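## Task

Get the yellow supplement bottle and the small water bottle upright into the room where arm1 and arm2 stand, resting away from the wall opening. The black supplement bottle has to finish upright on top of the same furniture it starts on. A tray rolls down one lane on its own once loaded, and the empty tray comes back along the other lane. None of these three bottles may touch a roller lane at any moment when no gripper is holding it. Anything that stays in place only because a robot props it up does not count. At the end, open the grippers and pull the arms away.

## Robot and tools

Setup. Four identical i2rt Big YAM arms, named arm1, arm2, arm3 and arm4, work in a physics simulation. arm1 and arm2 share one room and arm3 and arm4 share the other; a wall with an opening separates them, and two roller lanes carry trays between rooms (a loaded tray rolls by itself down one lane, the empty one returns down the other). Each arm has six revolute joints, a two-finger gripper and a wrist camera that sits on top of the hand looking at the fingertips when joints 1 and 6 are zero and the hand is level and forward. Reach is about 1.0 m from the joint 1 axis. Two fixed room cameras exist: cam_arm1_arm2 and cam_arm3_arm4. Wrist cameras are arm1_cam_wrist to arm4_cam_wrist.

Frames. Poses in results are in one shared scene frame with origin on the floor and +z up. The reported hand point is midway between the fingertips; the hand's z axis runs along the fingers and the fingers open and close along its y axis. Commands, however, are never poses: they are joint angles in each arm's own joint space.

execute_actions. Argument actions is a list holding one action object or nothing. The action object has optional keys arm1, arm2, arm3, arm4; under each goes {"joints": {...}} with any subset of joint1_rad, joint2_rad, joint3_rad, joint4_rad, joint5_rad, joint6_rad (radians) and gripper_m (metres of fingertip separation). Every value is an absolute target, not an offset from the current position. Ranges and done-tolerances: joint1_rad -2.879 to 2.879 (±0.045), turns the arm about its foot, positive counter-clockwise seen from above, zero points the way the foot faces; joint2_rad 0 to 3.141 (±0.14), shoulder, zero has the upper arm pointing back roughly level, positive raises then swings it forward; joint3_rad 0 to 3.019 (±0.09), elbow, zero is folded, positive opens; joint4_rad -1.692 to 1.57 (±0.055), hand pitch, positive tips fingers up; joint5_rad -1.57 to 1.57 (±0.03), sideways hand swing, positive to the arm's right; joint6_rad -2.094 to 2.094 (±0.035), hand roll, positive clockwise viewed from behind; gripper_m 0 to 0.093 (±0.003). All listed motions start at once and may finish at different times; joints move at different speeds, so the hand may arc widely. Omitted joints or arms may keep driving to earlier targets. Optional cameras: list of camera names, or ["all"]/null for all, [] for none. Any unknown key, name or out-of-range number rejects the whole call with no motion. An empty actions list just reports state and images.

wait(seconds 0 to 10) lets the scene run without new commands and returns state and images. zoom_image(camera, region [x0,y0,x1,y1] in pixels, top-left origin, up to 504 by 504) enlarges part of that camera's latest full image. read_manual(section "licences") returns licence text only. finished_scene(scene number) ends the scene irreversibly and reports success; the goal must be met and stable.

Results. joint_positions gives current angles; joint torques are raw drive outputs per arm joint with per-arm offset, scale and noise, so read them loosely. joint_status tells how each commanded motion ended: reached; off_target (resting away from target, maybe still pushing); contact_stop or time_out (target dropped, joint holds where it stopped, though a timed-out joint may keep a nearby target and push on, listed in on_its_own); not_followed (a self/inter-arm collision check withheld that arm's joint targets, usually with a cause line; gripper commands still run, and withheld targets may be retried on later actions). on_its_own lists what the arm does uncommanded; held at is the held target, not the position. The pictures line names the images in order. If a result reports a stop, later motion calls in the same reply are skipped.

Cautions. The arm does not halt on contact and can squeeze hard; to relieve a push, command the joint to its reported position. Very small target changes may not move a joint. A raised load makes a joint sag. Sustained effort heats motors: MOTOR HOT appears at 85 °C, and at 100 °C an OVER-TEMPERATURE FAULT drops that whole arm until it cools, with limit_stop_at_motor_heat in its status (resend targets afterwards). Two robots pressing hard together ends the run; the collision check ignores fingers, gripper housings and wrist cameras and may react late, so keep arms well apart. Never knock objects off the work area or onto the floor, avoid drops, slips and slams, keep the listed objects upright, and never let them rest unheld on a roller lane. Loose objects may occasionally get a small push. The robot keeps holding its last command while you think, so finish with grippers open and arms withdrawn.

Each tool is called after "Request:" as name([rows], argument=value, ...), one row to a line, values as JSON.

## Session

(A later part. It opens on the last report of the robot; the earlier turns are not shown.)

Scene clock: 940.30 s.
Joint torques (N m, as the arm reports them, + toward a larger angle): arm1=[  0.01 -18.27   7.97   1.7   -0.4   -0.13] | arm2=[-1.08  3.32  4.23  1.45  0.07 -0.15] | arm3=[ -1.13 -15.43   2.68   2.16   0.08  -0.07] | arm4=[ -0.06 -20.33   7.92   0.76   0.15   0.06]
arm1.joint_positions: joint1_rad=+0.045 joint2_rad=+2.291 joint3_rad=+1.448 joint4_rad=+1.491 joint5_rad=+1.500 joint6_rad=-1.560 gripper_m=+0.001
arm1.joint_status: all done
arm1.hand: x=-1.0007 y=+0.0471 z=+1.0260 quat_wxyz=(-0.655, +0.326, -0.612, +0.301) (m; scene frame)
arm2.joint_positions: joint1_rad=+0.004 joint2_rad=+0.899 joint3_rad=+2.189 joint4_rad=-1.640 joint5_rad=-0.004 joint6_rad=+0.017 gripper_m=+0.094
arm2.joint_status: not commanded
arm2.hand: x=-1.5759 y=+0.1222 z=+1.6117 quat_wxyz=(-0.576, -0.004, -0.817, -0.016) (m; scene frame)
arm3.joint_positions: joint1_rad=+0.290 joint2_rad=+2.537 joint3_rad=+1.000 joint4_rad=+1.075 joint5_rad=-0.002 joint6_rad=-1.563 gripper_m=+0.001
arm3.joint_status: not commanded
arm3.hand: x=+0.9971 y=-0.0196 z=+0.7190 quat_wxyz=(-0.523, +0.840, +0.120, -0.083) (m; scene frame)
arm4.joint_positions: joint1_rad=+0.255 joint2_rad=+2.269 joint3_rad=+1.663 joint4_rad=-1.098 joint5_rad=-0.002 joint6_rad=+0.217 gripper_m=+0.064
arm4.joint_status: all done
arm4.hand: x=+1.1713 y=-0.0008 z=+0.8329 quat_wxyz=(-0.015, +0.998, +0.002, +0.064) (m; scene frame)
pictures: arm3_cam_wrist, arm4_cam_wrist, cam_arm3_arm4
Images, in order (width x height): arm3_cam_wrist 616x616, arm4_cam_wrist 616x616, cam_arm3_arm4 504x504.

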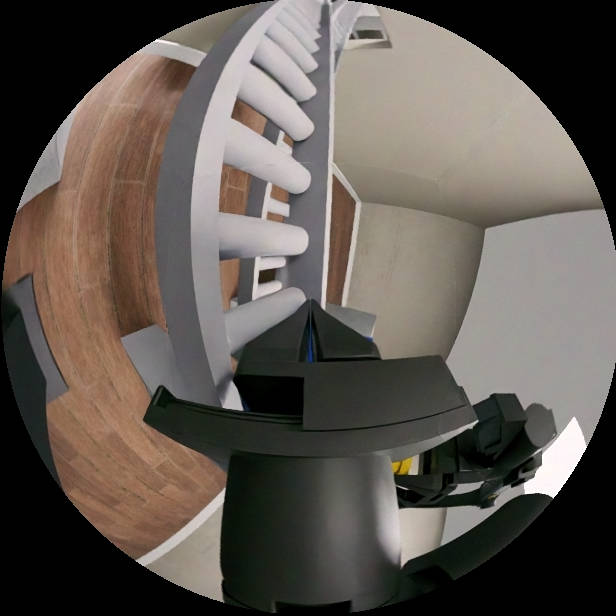

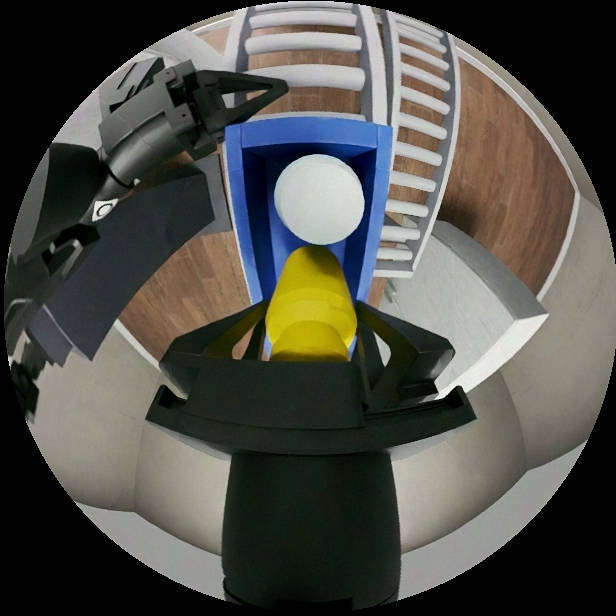

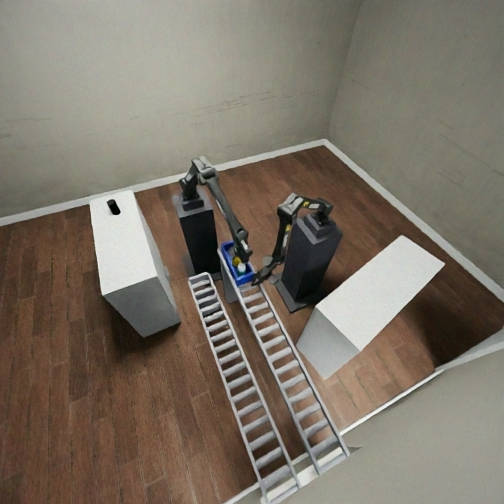

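Request:
execute_actions([
  {"arm4": {"joints": {"joint2_rad": 2.305, "joint4_rad": -1.02}}, "arm1": {"joints": {"joint2_rad": 1.6, "joint4_rad": -0.5, "joint5_rad": 0, "joint6_rad": 0}}},
], cameras=["arm4_cam_wrist", "arm3_cam_wrist"])

Scene clock: 958.83 s.
Joint torques (N m, as the arm reports them, + toward a larger angle): arm1=[  0.07 -14.85  12.71   1.97  -0.17   0.05] | arm2=[-0.79  2.56  4.12  1.3   0.05 -0.15] | arm3=[ -1.22 -15.08   2.71   1.94   0.1   -0.12] | arm4=[ -0.11 -18.67   7.99   0.74   0.18   0.02]
arm1.joint_positions: joint1_rad=+0.045 joint2_rad=+1.605 joint3_rad=+1.439 joint4_rad=-0.489 joint5_rad=+0.004 joint6_rad=-0.013 gripper_m=+0.001
arm1.joint_status: all done
arm1.hand: x=-1.1708 y=+0.0766 z=+1.1825 quat_wxyz=(-0.312, +0.639, -0.632, -0.308) (m; scene frame)
arm2.joint_positions: joint1_rad=+0.004 joint2_rad=+0.899 joint3_rad=+2.189 joint4_rad=-1.640 joint5_rad=-0.004 joint6_rad=+0.017 gripper_m=+0.094
arm2.joint_status: not commanded
arm2.hand: x=-1.5759 y=+0.1222 z=+1.6117 quat_wxyz=(-0.576, -0.004, -0.817, -0.016) (m; scene frame)
arm3.joint_positions: joint1_rad=+0.290 joint2_rad=+2.537 joint3_rad=+1.000 joint4_rad=+1.075 joint5_rad=-0.002 joint6_rad=-1.563 gripper_m=+0.001
arm3.joint_status: not commanded
arm3.hand: x=+0.9971 y=-0.0196 z=+0.7190 quat_wxyz=(-0.523, +0.840, +0.120, -0.083) (m; scene frame)
arm4.joint_positions: joint1_rad=+0.255 joint2_rad=+2.300 joint3_rad=+1.663 joint4_rad=-1.035 joint5_rad=-0.002 joint6_rad=+0.217 gripper_m=+0.064
arm4.joint_status: all done
arm4.hand: x=+1.1629 y=-0.0026 z=+0.8132 quat_wxyz=(-0.011, +0.999, +0.002, +0.048) (m; scene frame)
pictures: arm3_cam_wrist, arm4_cam_wrist
Images, in order (width x height): arm3_cam_wrist 616x616, arm4_cam_wrist 616x616.

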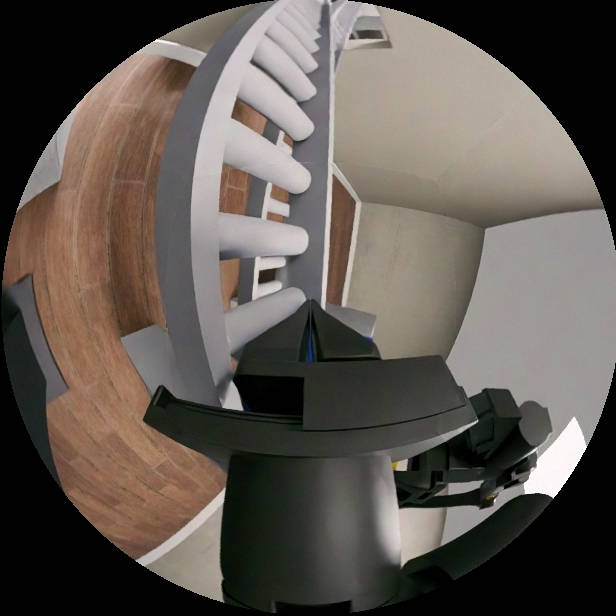

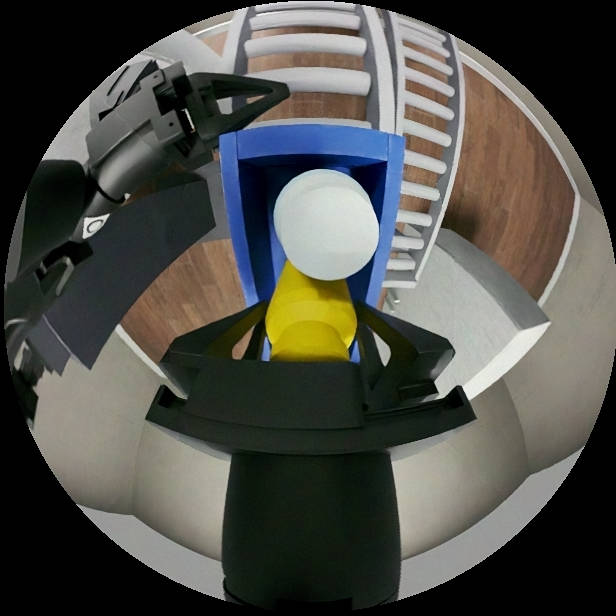

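Request:
execute_actions([
  {"arm4": {"joints": {"joint2_rad": 2.335}}},
], cameras=["arm4_cam_wrist", "cam_arm3_arm4"])

Scene clock: 963.23 s.
Joint torques (N m, as the arm reports them, + toward a larger angle): arm1=[ -0.03 -14.8   12.71   1.96  -0.17   0.06] | arm2=[-0.7   3.33  3.99  1.39  0.06 -0.17] | arm3=[  0.52 -15.84   2.4    2.16   0.1   -0.1 ] | arm4=[ -0.78 -19.5    7.98   0.58   0.14   0.08]
arm1.joint_positions: joint1_rad=+0.045 joint2_rad=+1.605 joint3_rad=+1.439 joint4_rad=-0.489 joint5_rad=+0.004 joint6_rad=-0.013 gripper_m=+0.001
arm1.joint_status: not commanded
arm1.hand: x=-1.1708 y=+0.0766 z=+1.1825 quat_wxyz=(-0.312, +0.639, -0.632, -0.308) (m; scene frame)
arm2.joint_positions: joint1_rad=+0.004 joint2_rad=+0.899 joint3_rad=+2.189 joint4_rad=-1.640 joint5_rad=-0.004 joint6_rad=+0.017 gripper_m=+0.094
arm2.joint_status: not commanded
arm2.hand: x=-1.5759 y=+0.1222 z=+1.6117 quat_wxyz=(-0.576, -0.004, -0.817, -0.016) (m; scene frame)
arm3.joint_positions: joint1_rad=+0.290 joint2_rad=+2.537 joint3_rad=+1.000 joint4_rad=+1.075 joint5_rad=-0.002 joint6_rad=-1.563 gripper_m=+0.001
arm3.joint_status: not commanded
arm3.hand: x=+0.9971 y=-0.0196 z=+0.7190 quat_wxyz=(-0.523, +0.840, +0.120, -0.083) (m; scene frame)
arm4.joint_positions: joint1_rad=+0.255 joint2_rad=+2.330 joint3_rad=+1.663 joint4_rad=-1.033 joint5_rad=-0.002 joint6_rad=+0.217 gripper_m=+0.064
arm4.joint_status: all done
arm4.hand: x=+1.1697 y=-0.0010 z=+0.7956 quat_wxyz=(-0.014, +0.998, +0.002, +0.062) (m; scene frame)
pictures: arm4_cam_wrist, cam_arm3_arm4
Images, in order (width x height): arm4_cam_wrist 616x616, cam_arm3_arm4 504x504.

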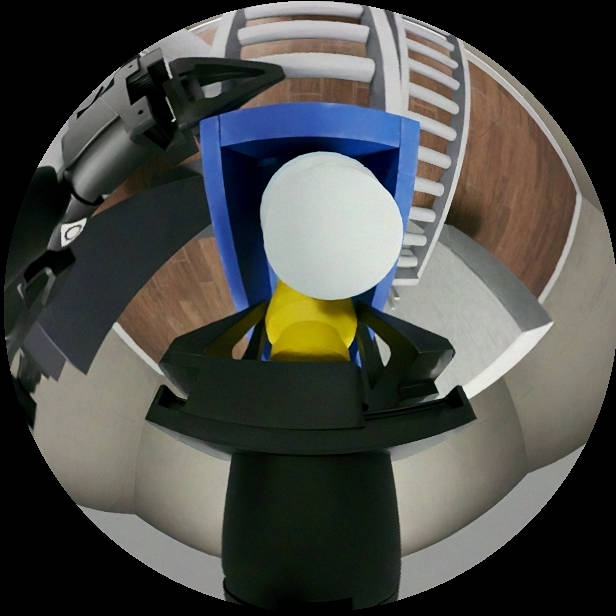

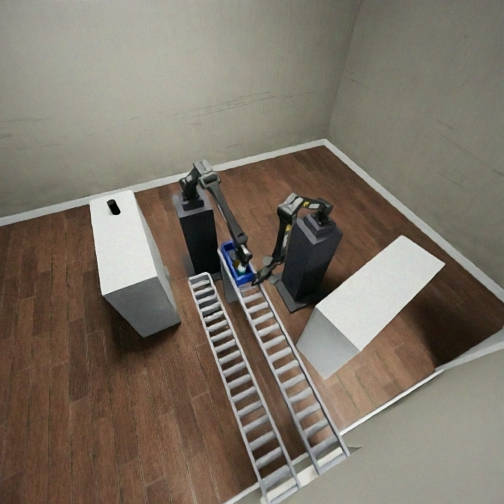

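Request:
execute_actions([
  {"arm4": {"joints": {"gripper_m": 0.078}}},
], cameras=["arm4_cam_wrist", "cam_arm3_arm4"])

Scene clock: 967.63 s.
Joint torques (N m, as the arm reports them, + toward a larger angle): arm1=[  0.02 -14.8   12.7    1.96  -0.17   0.05] | arm2=[-1.2   4.23  4.09  1.46  0.05 -0.2 ] | arm3=[ -2.24 -15.56   2.56   2.13   0.08  -0.08] | arm4=[ -0.05 -19.48   7.75   0.99   0.16   0.04]
arm1.joint_positions: joint1_rad=+0.045 joint2_rad=+1.605 joint3_rad=+1.439 joint4_rad=-0.489 joint5_rad=+0.004 joint6_rad=-0.013 gripper_m=+0.001
arm1.joint_status: not commanded
arm1.hand: x=-1.1708 y=+0.0766 z=+1.1825 quat_wxyz=(-0.312, +0.639, -0.632, -0.308) (m; scene frame)
arm2.joint_positions: joint1_rad=+0.004 joint2_rad=+0.899 joint3_rad=+2.189 joint4_rad=-1.640 joint5_rad=-0.004 joint6_rad=+0.017 gripper_m=+0.094
arm2.joint_status: not commanded
arm2.hand: x=-1.5759 y=+0.1222 z=+1.6117 quat_wxyz=(-0.576, -0.004, -0.817, -0.016) (m; scene frame)
arm3.joint_positions: joint1_rad=+0.290 joint2_rad=+2.537 joint3_rad=+1.000 joint4_rad=+1.075 joint5_rad=-0.002 joint6_rad=-1.563 gripper_m=+0.001
arm3.joint_status: not commanded
arm3.hand: x=+0.9971 y=-0.0196 z=+0.7190 quat_wxyz=(-0.523, +0.840, +0.120, -0.083) (m; scene frame)
arm4.joint_positions: joint1_rad=+0.255 joint2_rad=+2.330 joint3_rad=+1.663 joint4_rad=-1.033 joint5_rad=-0.002 joint6_rad=+0.217 gripper_m=+0.078
arm4.joint_status: all done
arm4.hand: x=+1.1697 y=-0.0010 z=+0.7956 quat_wxyz=(-0.014, +0.998, +0.002, +0.062) (m; scene frame)
pictures: arm4_cam_wrist, cam_arm3_arm4
Images, in order (width x height): arm4_cam_wrist 616x616, cam_arm3_arm4 504x504.

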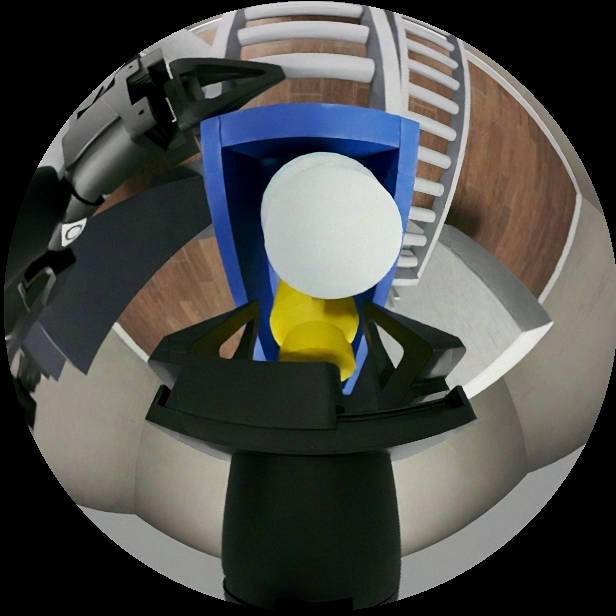

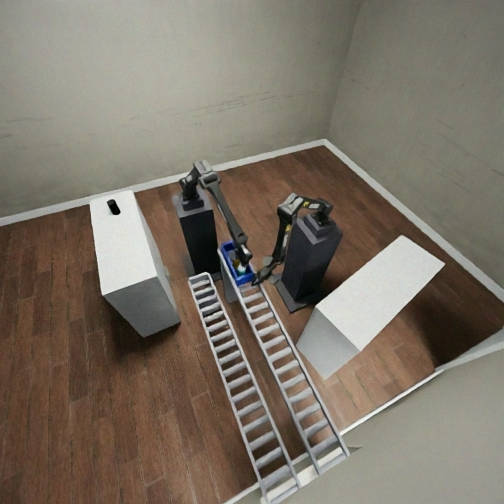

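Request:
execute_actions([
  {"arm4": {"joints": {"joint2_rad": 2.0, "joint4_rad": -1.33}}},
], cameras=["arm4_cam_wrist", "cam_arm3_arm4", "cam_arm1_arm2", "arm1_cam_wrist"])

Scene clock: 973.93 s.
Joint torques (N m, as the arm reports them, + toward a larger angle): arm1=[  0.04 -14.81  12.75   1.96  -0.17   0.05] | arm2=[-0.97  3.57  3.99  1.33  0.03 -0.16] | arm3=[ -1.5  -15.38   2.53   2.09   0.13  -0.09] | arm4=[ -1.19 -17.27   8.32  -0.09   0.14   0.06]
arm1.joint_positions: joint1_rad=+0.045 joint2_rad=+1.605 joint3_rad=+1.439 joint4_rad=-0.489 joint5_rad=+0.004 joint6_rad=-0.013 gripper_m=+0.001
arm1.joint_status: not commanded
arm1.hand: x=-1.1708 y=+0.0766 z=+1.1825 quat_wxyz=(-0.312, +0.639, -0.632, -0.308) (m; scene frame)
arm2.joint_positions: joint1_rad=+0.004 joint2_rad=+0.899 joint3_rad=+2.189 joint4_rad=-1.640 joint5_rad=-0.004 joint6_rad=+0.017 gripper_m=+0.094
arm2.joint_status: not commanded
arm2.hand: x=-1.5759 y=+0.1222 z=+1.6117 quat_wxyz=(-0.576, -0.004, -0.817, -0.016) (m; scene frame)
arm3.joint_positions: joint1_rad=+0.290 joint2_rad=+2.537 joint3_rad=+1.000 joint4_rad=+1.075 joint5_rad=-0.002 joint6_rad=-1.563 gripper_m=+0.001
arm3.joint_status: not commanded
arm3.hand: x=+0.9971 y=-0.0196 z=+0.7190 quat_wxyz=(-0.523, +0.840, +0.120, -0.083) (m; scene frame)
arm4.joint_positions: joint1_rad=+0.255 joint2_rad=+1.994 joint3_rad=+1.677 joint4_rad=-1.313 joint5_rad=-0.002 joint6_rad=+0.217 gripper_m=+0.078
arm4.joint_status: all done
arm4.hand: x=+1.1824 y=+0.0012 z=+1.0009 quat_wxyz=(-0.007, +1.000, +0.002, +0.027) (m; scene frame)
pictures: arm1_cam_wrist, arm4_cam_wrist, cam_arm1_arm2, cam_arm3_arm4
Images, in order (width x height): arm1_cam_wrist 616x616, arm4_cam_wrist 616x616, cam_arm1_arm2 504x504, cam_arm3_arm4 504x504.

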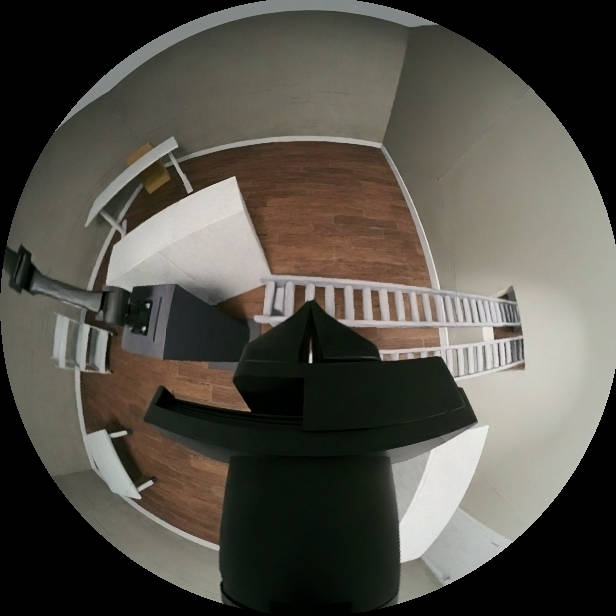

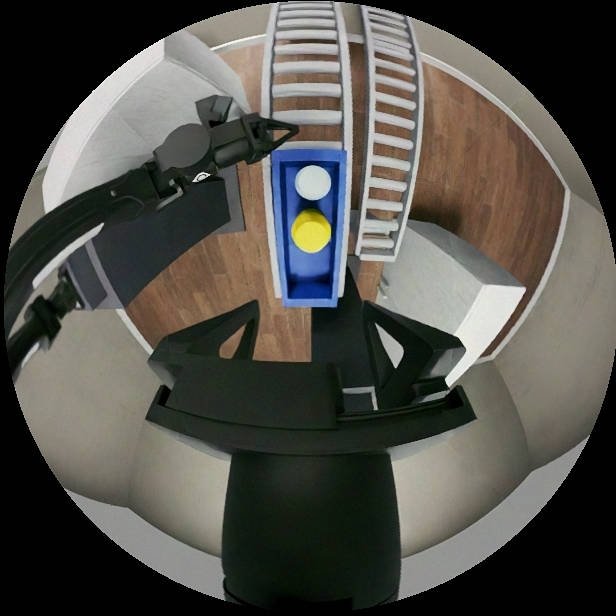

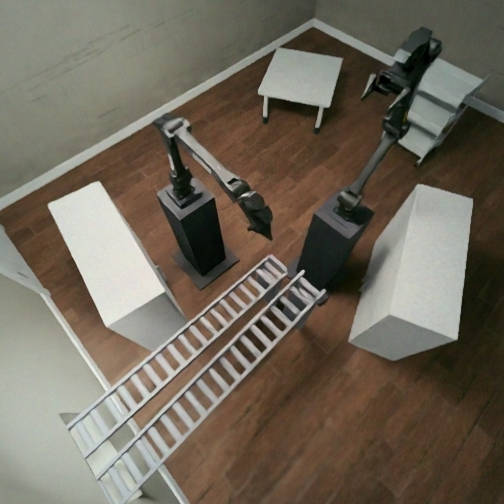

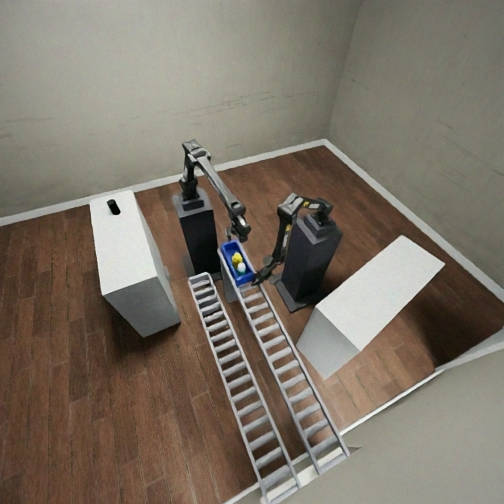

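Request:
execute_actions([
  {"arm3": {"joints": {"joint5_rad": -0.9}}},
], cameras=["arm4_cam_wrist", "cam_arm3_arm4", "cam_arm1_arm2"])

Scene clock: 1026.30 s.
Joint torques (N m, as the arm reports them, + toward a larger angle): arm1=[  0.05 -14.8   12.71   1.98  -0.17   0.06] | arm2=[-0.85  3.3   4.14  1.49  0.07 -0.19] | arm3=[ -1.06 -15.21   2.16   1.85  -0.4   -0.03] | arm4=[ -0.12 -16.94   8.31  -0.24   0.07   0.03]
arm1.joint_positions: joint1_rad=+0.045 joint2_rad=+1.605 joint3_rad=+1.439 joint4_rad=-0.489 joint5_rad=+0.004 joint6_rad=-0.013 gripper_m=+0.001
arm1.joint_status: not commanded
arm1.hand: x=-1.1708 y=+0.0766 z=+1.1825 quat_wxyz=(-0.312, +0.639, -0.632, -0.308) (m; scene frame)
arm2.joint_positions: joint1_rad=+0.004 joint2_rad=+0.899 joint3_rad=+2.189 joint4_rad=-1.640 joint5_rad=-0.004 joint6_rad=+0.017 gripper_m=+0.094
arm2.joint_status: not commanded
arm2.hand: x=-1.5759 y=+0.1222 z=+1.6117 quat_wxyz=(-0.576, -0.004, -0.817, -0.016) (m; scene frame)
arm3.joint_positions: joint1_rad=+0.290 joint2_rad=+2.537 joint3_rad=+1.000 joint4_rad=+1.075 joint5_rad=-0.898 joint6_rad=-1.563 gripper_m=+0.001
arm3.joint_status: all done
arm3.hand: x=+0.8859 y=-0.1140 z=+0.7483 quat_wxyz=(-0.417, +0.723, +0.335, -0.438) (m; scene frame)
arm4.joint_positions: joint1_rad=+0.255 joint2_rad=+1.994 joint3_rad=+1.677 joint4_rad=-1.313 joint5_rad=-0.002 joint6_rad=+0.217 gripper_m=+0.078
arm4.joint_status: not commanded
arm4.hand: x=+1.1824 y=+0.0012 z=+1.0009 quat_wxyz=(-0.007, +1.000, +0.002, +0.027) (m; scene frame)
pictures: arm4_cam_wrist, cam_arm1_arm2, cam_arm3_arm4
Images, in order (width x height): arm4_cam_wrist 616x616, cam_arm1_arm2 504x504, cam_arm3_arm4 504x504.

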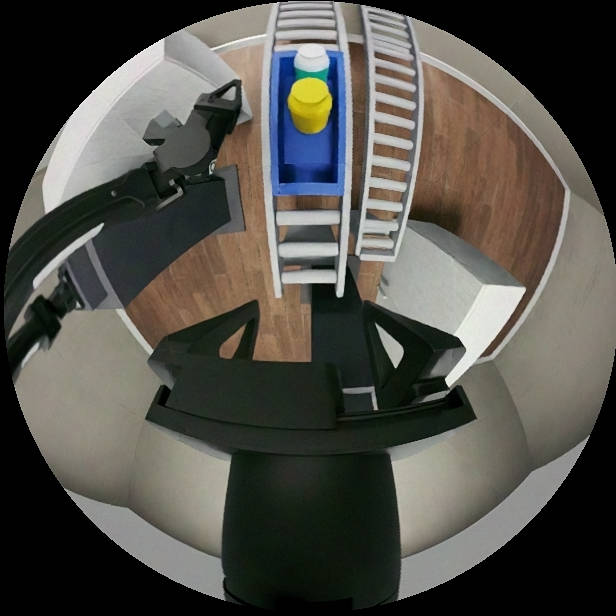

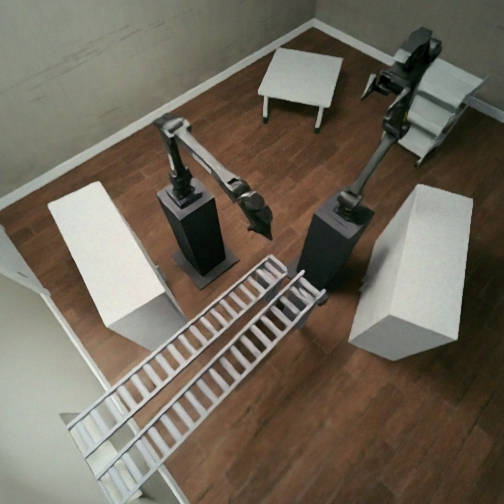

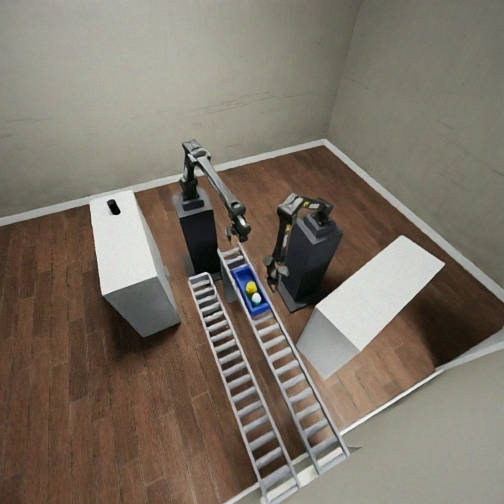

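Request:
wait(seconds=4)

Scene clock: 1032.67 s.
Joint torques (N m, as the arm reports them, + toward a larger angle): arm1=[ -0.02 -14.88  12.73   1.94  -0.17   0.06] | arm2=[-1.08  2.89  4.28  1.24  0.07 -0.12] | arm3=[ -1.31 -15.05   2.19   1.6   -0.41  -0.06] | arm4=[  0.   -17.13   8.23  -0.06   0.15   0.06]
arm1.joint_positions: joint1_rad=+0.045 joint2_rad=+1.605 joint3_rad=+1.439 joint4_rad=-0.489 joint5_rad=+0.004 joint6_rad=-0.013 gripper_m=+0.001
arm1.joint_status: not commanded
arm1.hand: x=-1.1708 y=+0.0766 z=+1.1825 quat_wxyz=(-0.312, +0.639, -0.632, -0.308) (m; scene frame)
arm2.joint_positions: joint1_rad=+0.004 joint2_rad=+0.899 joint3_rad=+2.189 joint4_rad=-1.640 joint5_rad=-0.004 joint6_rad=+0.017 gripper_m=+0.094
arm2.joint_status: not commanded
arm2.hand: x=-1.5759 y=+0.1222 z=+1.6117 quat_wxyz=(-0.576, -0.004, -0.817, -0.016) (m; scene frame)
arm3.joint_positions: joint1_rad=+0.290 joint2_rad=+2.537 joint3_rad=+1.000 joint4_rad=+1.075 joint5_rad=-0.898 joint6_rad=-1.563 gripper_m=+0.001
arm3.joint_status: all done
arm3.hand: x=+0.8859 y=-0.1140 z=+0.7483 quat_wxyz=(-0.417, +0.723, +0.335, -0.438) (m; scene frame)
arm4.joint_positions: joint1_rad=+0.255 joint2_rad=+1.994 joint3_rad=+1.677 joint4_rad=-1.313 joint5_rad=-0.002 joint6_rad=+0.217 gripper_m=+0.078
arm4.joint_status: not commanded
arm4.hand: x=+1.1824 y=+0.0012 z=+1.0009 quat_wxyz=(-0.007, +1.000, +0.002, +0.027) (m; scene frame)
wait: 4.00 s; at rest from the start
pictures: arm1_cam_wrist, arm2_cam_wrist, arm3_cam_wrist, arm4_cam_wrist, cam_arm1_arm2, cam_arm3_arm4
Images, in order (width x height): arm1_cam_wrist 616x616, arm2_cam_wrist 616x616, arm3_cam_wrist 616x616, arm4_cam_wrist 616x616, cam_arm1_arm2 504x504, cam_arm3_arm4 504x504.

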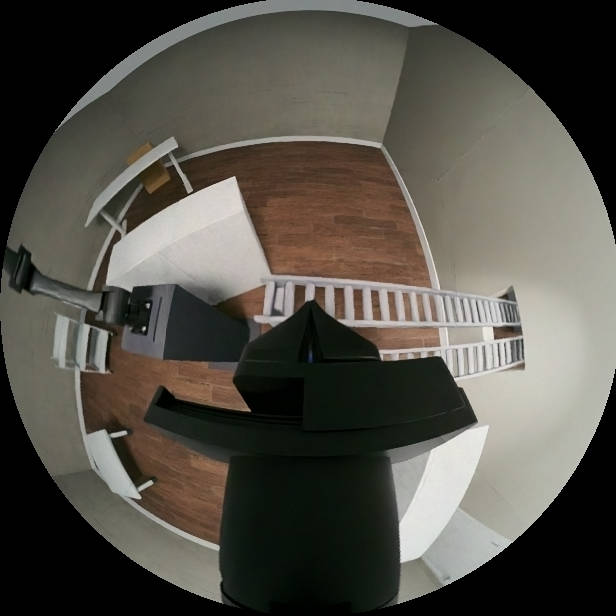

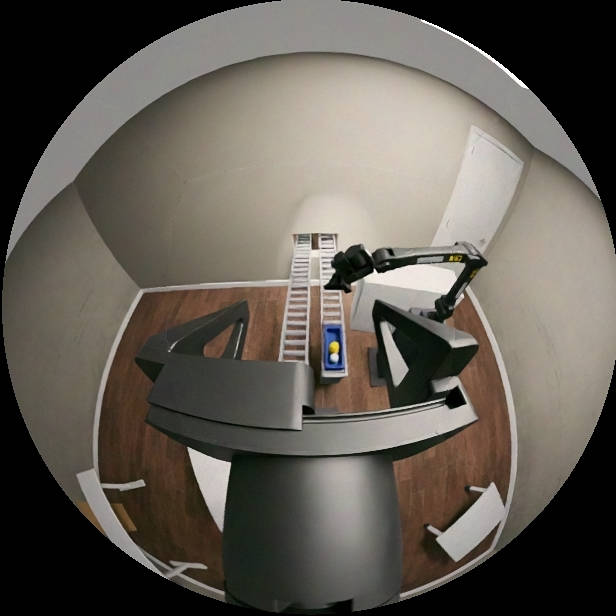

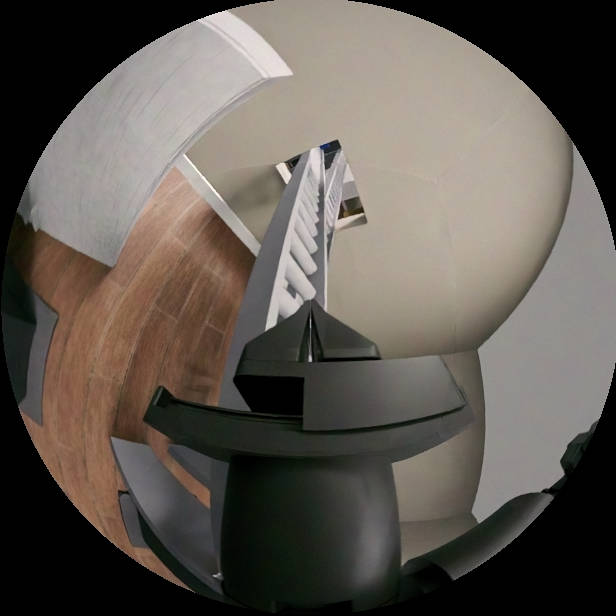

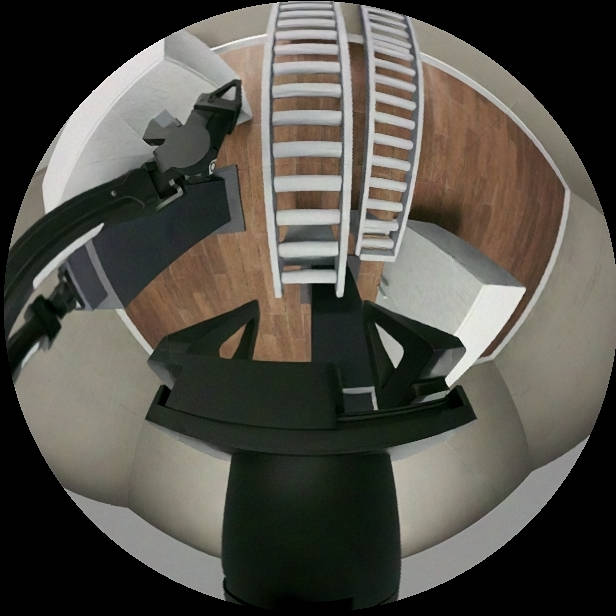

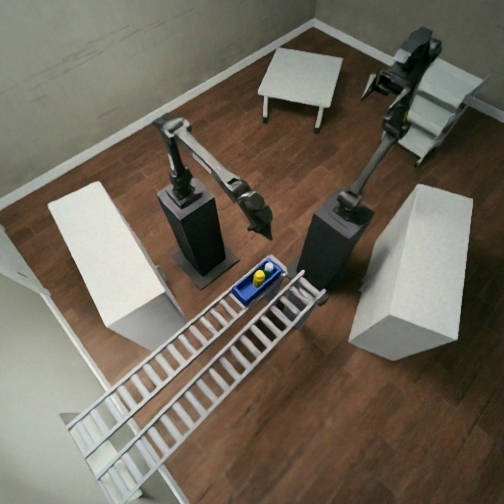

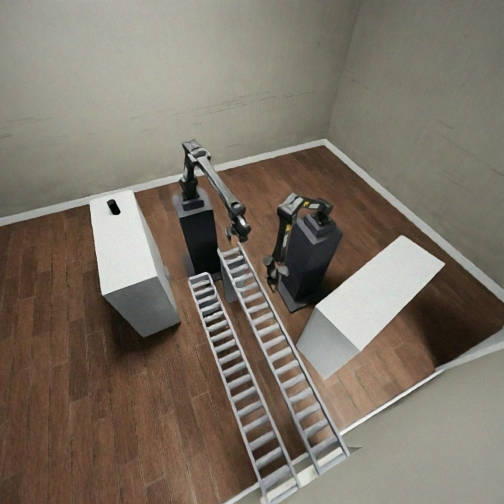

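Request:
wait(seconds=2)

Request:
zoom_image(camera="cam_arm1_arm2", region=[210, 230, 310, 330])

Request:
zoom_image(camera="arm2_cam_wrist", region=[290, 300, 390, 400])

Request:
zoom_image(camera="cam_arm3_arm4", region=[70, 170, 170, 270])

Scene clock: 1040.90 s.
Joint torques (N m, as the arm reports them, + toward a larger angle): arm1=[  0.06 -14.85  12.76   1.96  -0.17   0.06] | arm2=[-0.92  3.25  4.23  1.42  0.05 -0.18] | arm3=[ -1.95 -14.74   2.4    2.08  -0.34  -0.09] | arm4=[ -0.48 -16.72   8.46  -0.17   0.14   0.03]
arm1.joint_positions: joint1_rad=+0.045 joint2_rad=+1.605 joint3_rad=+1.439 joint4_rad=-0.489 joint5_rad=+0.004 joint6_rad=-0.013 gripper_m=+0.001
arm1.joint_status: not commanded
arm1.hand: x=-1.1708 y=+0.0766 z=+1.1825 quat_wxyz=(-0.312, +0.639, -0.632, -0.308) (m; scene frame)
arm2.joint_positions: joint1_rad=+0.004 joint2_rad=+0.899 joint3_rad=+2.189 joint4_rad=-1.640 joint5_rad=-0.004 joint6_rad=+0.017 gripper_m=+0.094
arm2.joint_status: not commanded
arm2.hand: x=-1.5759 y=+0.1222 z=+1.6117 quat_wxyz=(-0.576, -0.004, -0.817, -0.016) (m; scene frame)
arm3.joint_positions: joint1_rad=+0.290 joint2_rad=+2.537 joint3_rad=+1.000 joint4_rad=+1.075 joint5_rad=-0.898 joint6_rad=-1.563 gripper_m=+0.001
arm3.joint_status: all done
arm3.hand: x=+0.8859 y=-0.1140 z=+0.7483 quat_wxyz=(-0.417, +0.723, +0.335, -0.438) (m; scene frame)
arm4.joint_positions: joint1_rad=+0.255 joint2_rad=+1.994 joint3_rad=+1.677 joint4_rad=-1.313 joint5_rad=-0.002 joint6_rad=+0.217 gripper_m=+0.078
arm4.joint_status: not commanded
arm4.hand: x=+1.1824 y=+0.0012 z=+1.0009 quat_wxyz=(-0.007, +1.000, +0.002, +0.027) (m; scene frame)
wait: 2.00 s; at rest from the start
pictures: arm1_cam_wrist, arm2_cam_wrist, arm3_cam_wrist, arm4_cam_wrist, cam_arm1_arm2, cam_arm3_arm4
Images, in order (width x height): arm1_cam_wrist 616x616, arm2_cam_wrist 616x616, arm3_cam_wrist 616x616, arm4_cam_wrist 616x616, cam_arm1_arm2 504x504, cam_arm3_arm4 504x504.

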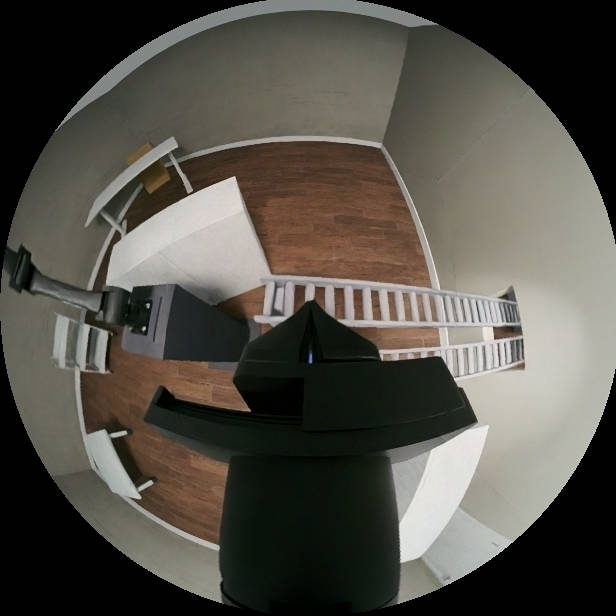

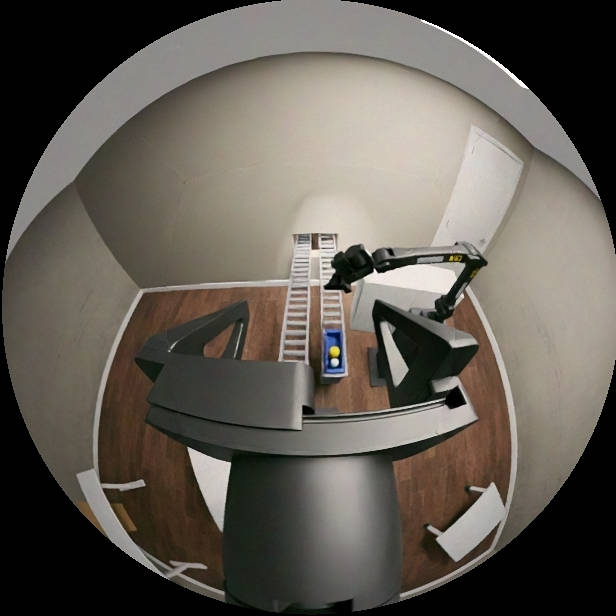

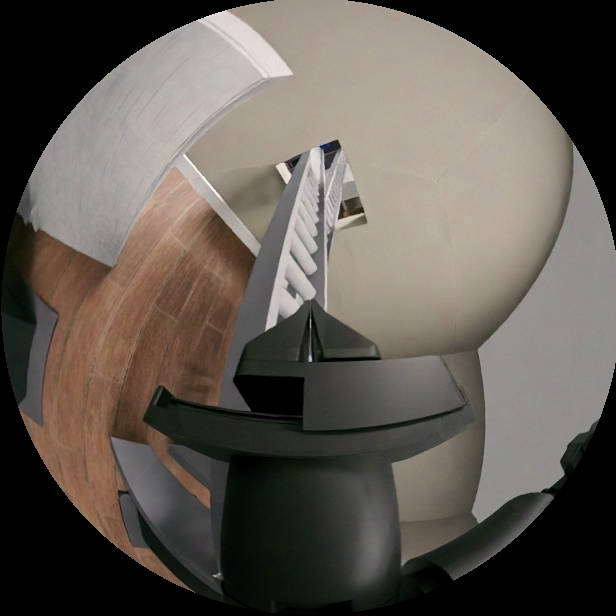

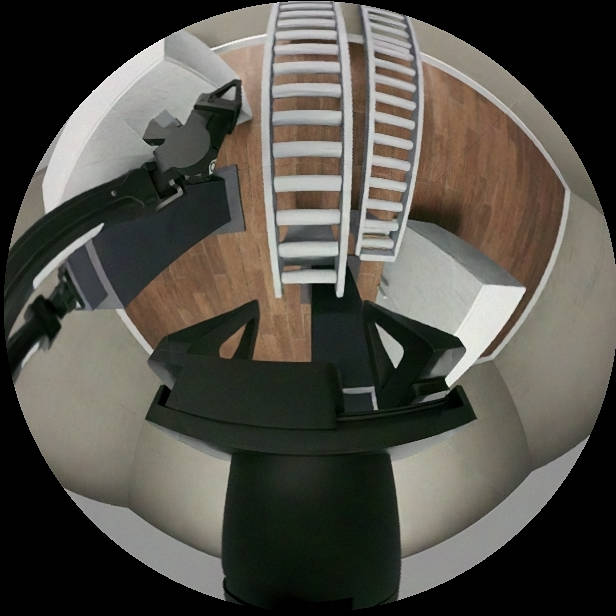

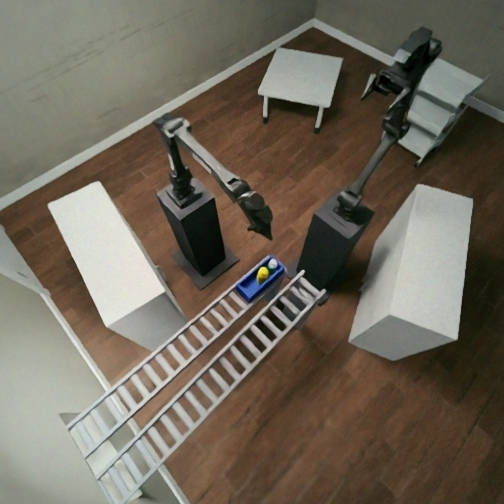

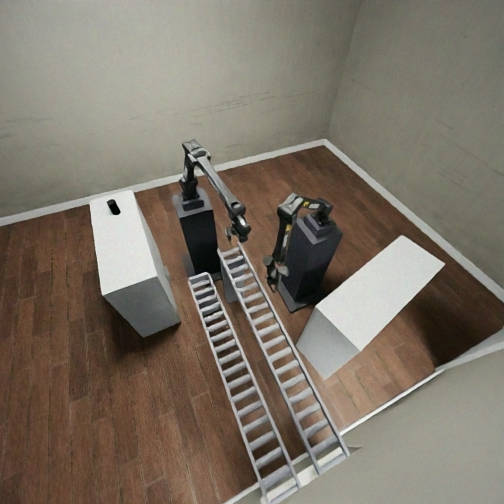

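Region (210, 230, 310, 330) of cam_arm1_arm2's 504x504 image, scaled by 5.040, with more detail than that image has.

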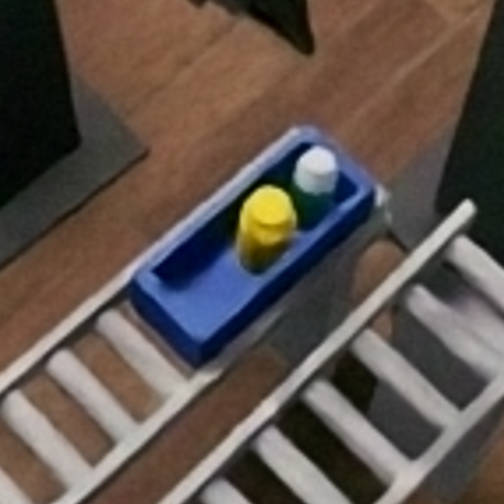

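Region (290, 300, 390, 400) of arm2_cam_wrist's 616x616 image, scaled by 5.040, with more detail than that image has.

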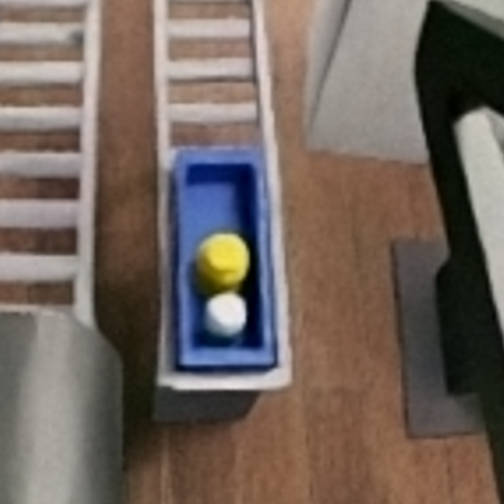

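Region (70, 170, 170, 270) of cam_arm3_arm4's 504x504 image, scaled by 5.040, with more detail than that image has.

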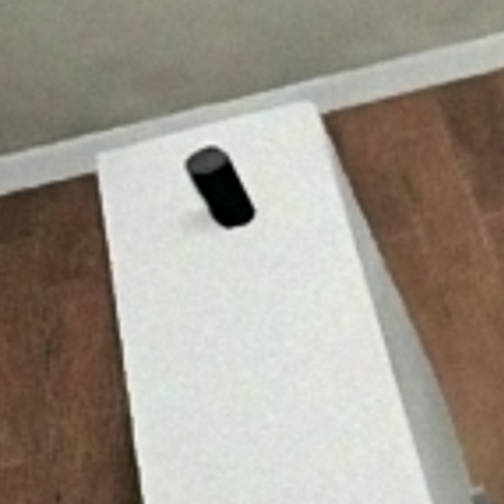

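Request:
finished_scene(scene=1)

The scene is finished: the task was done.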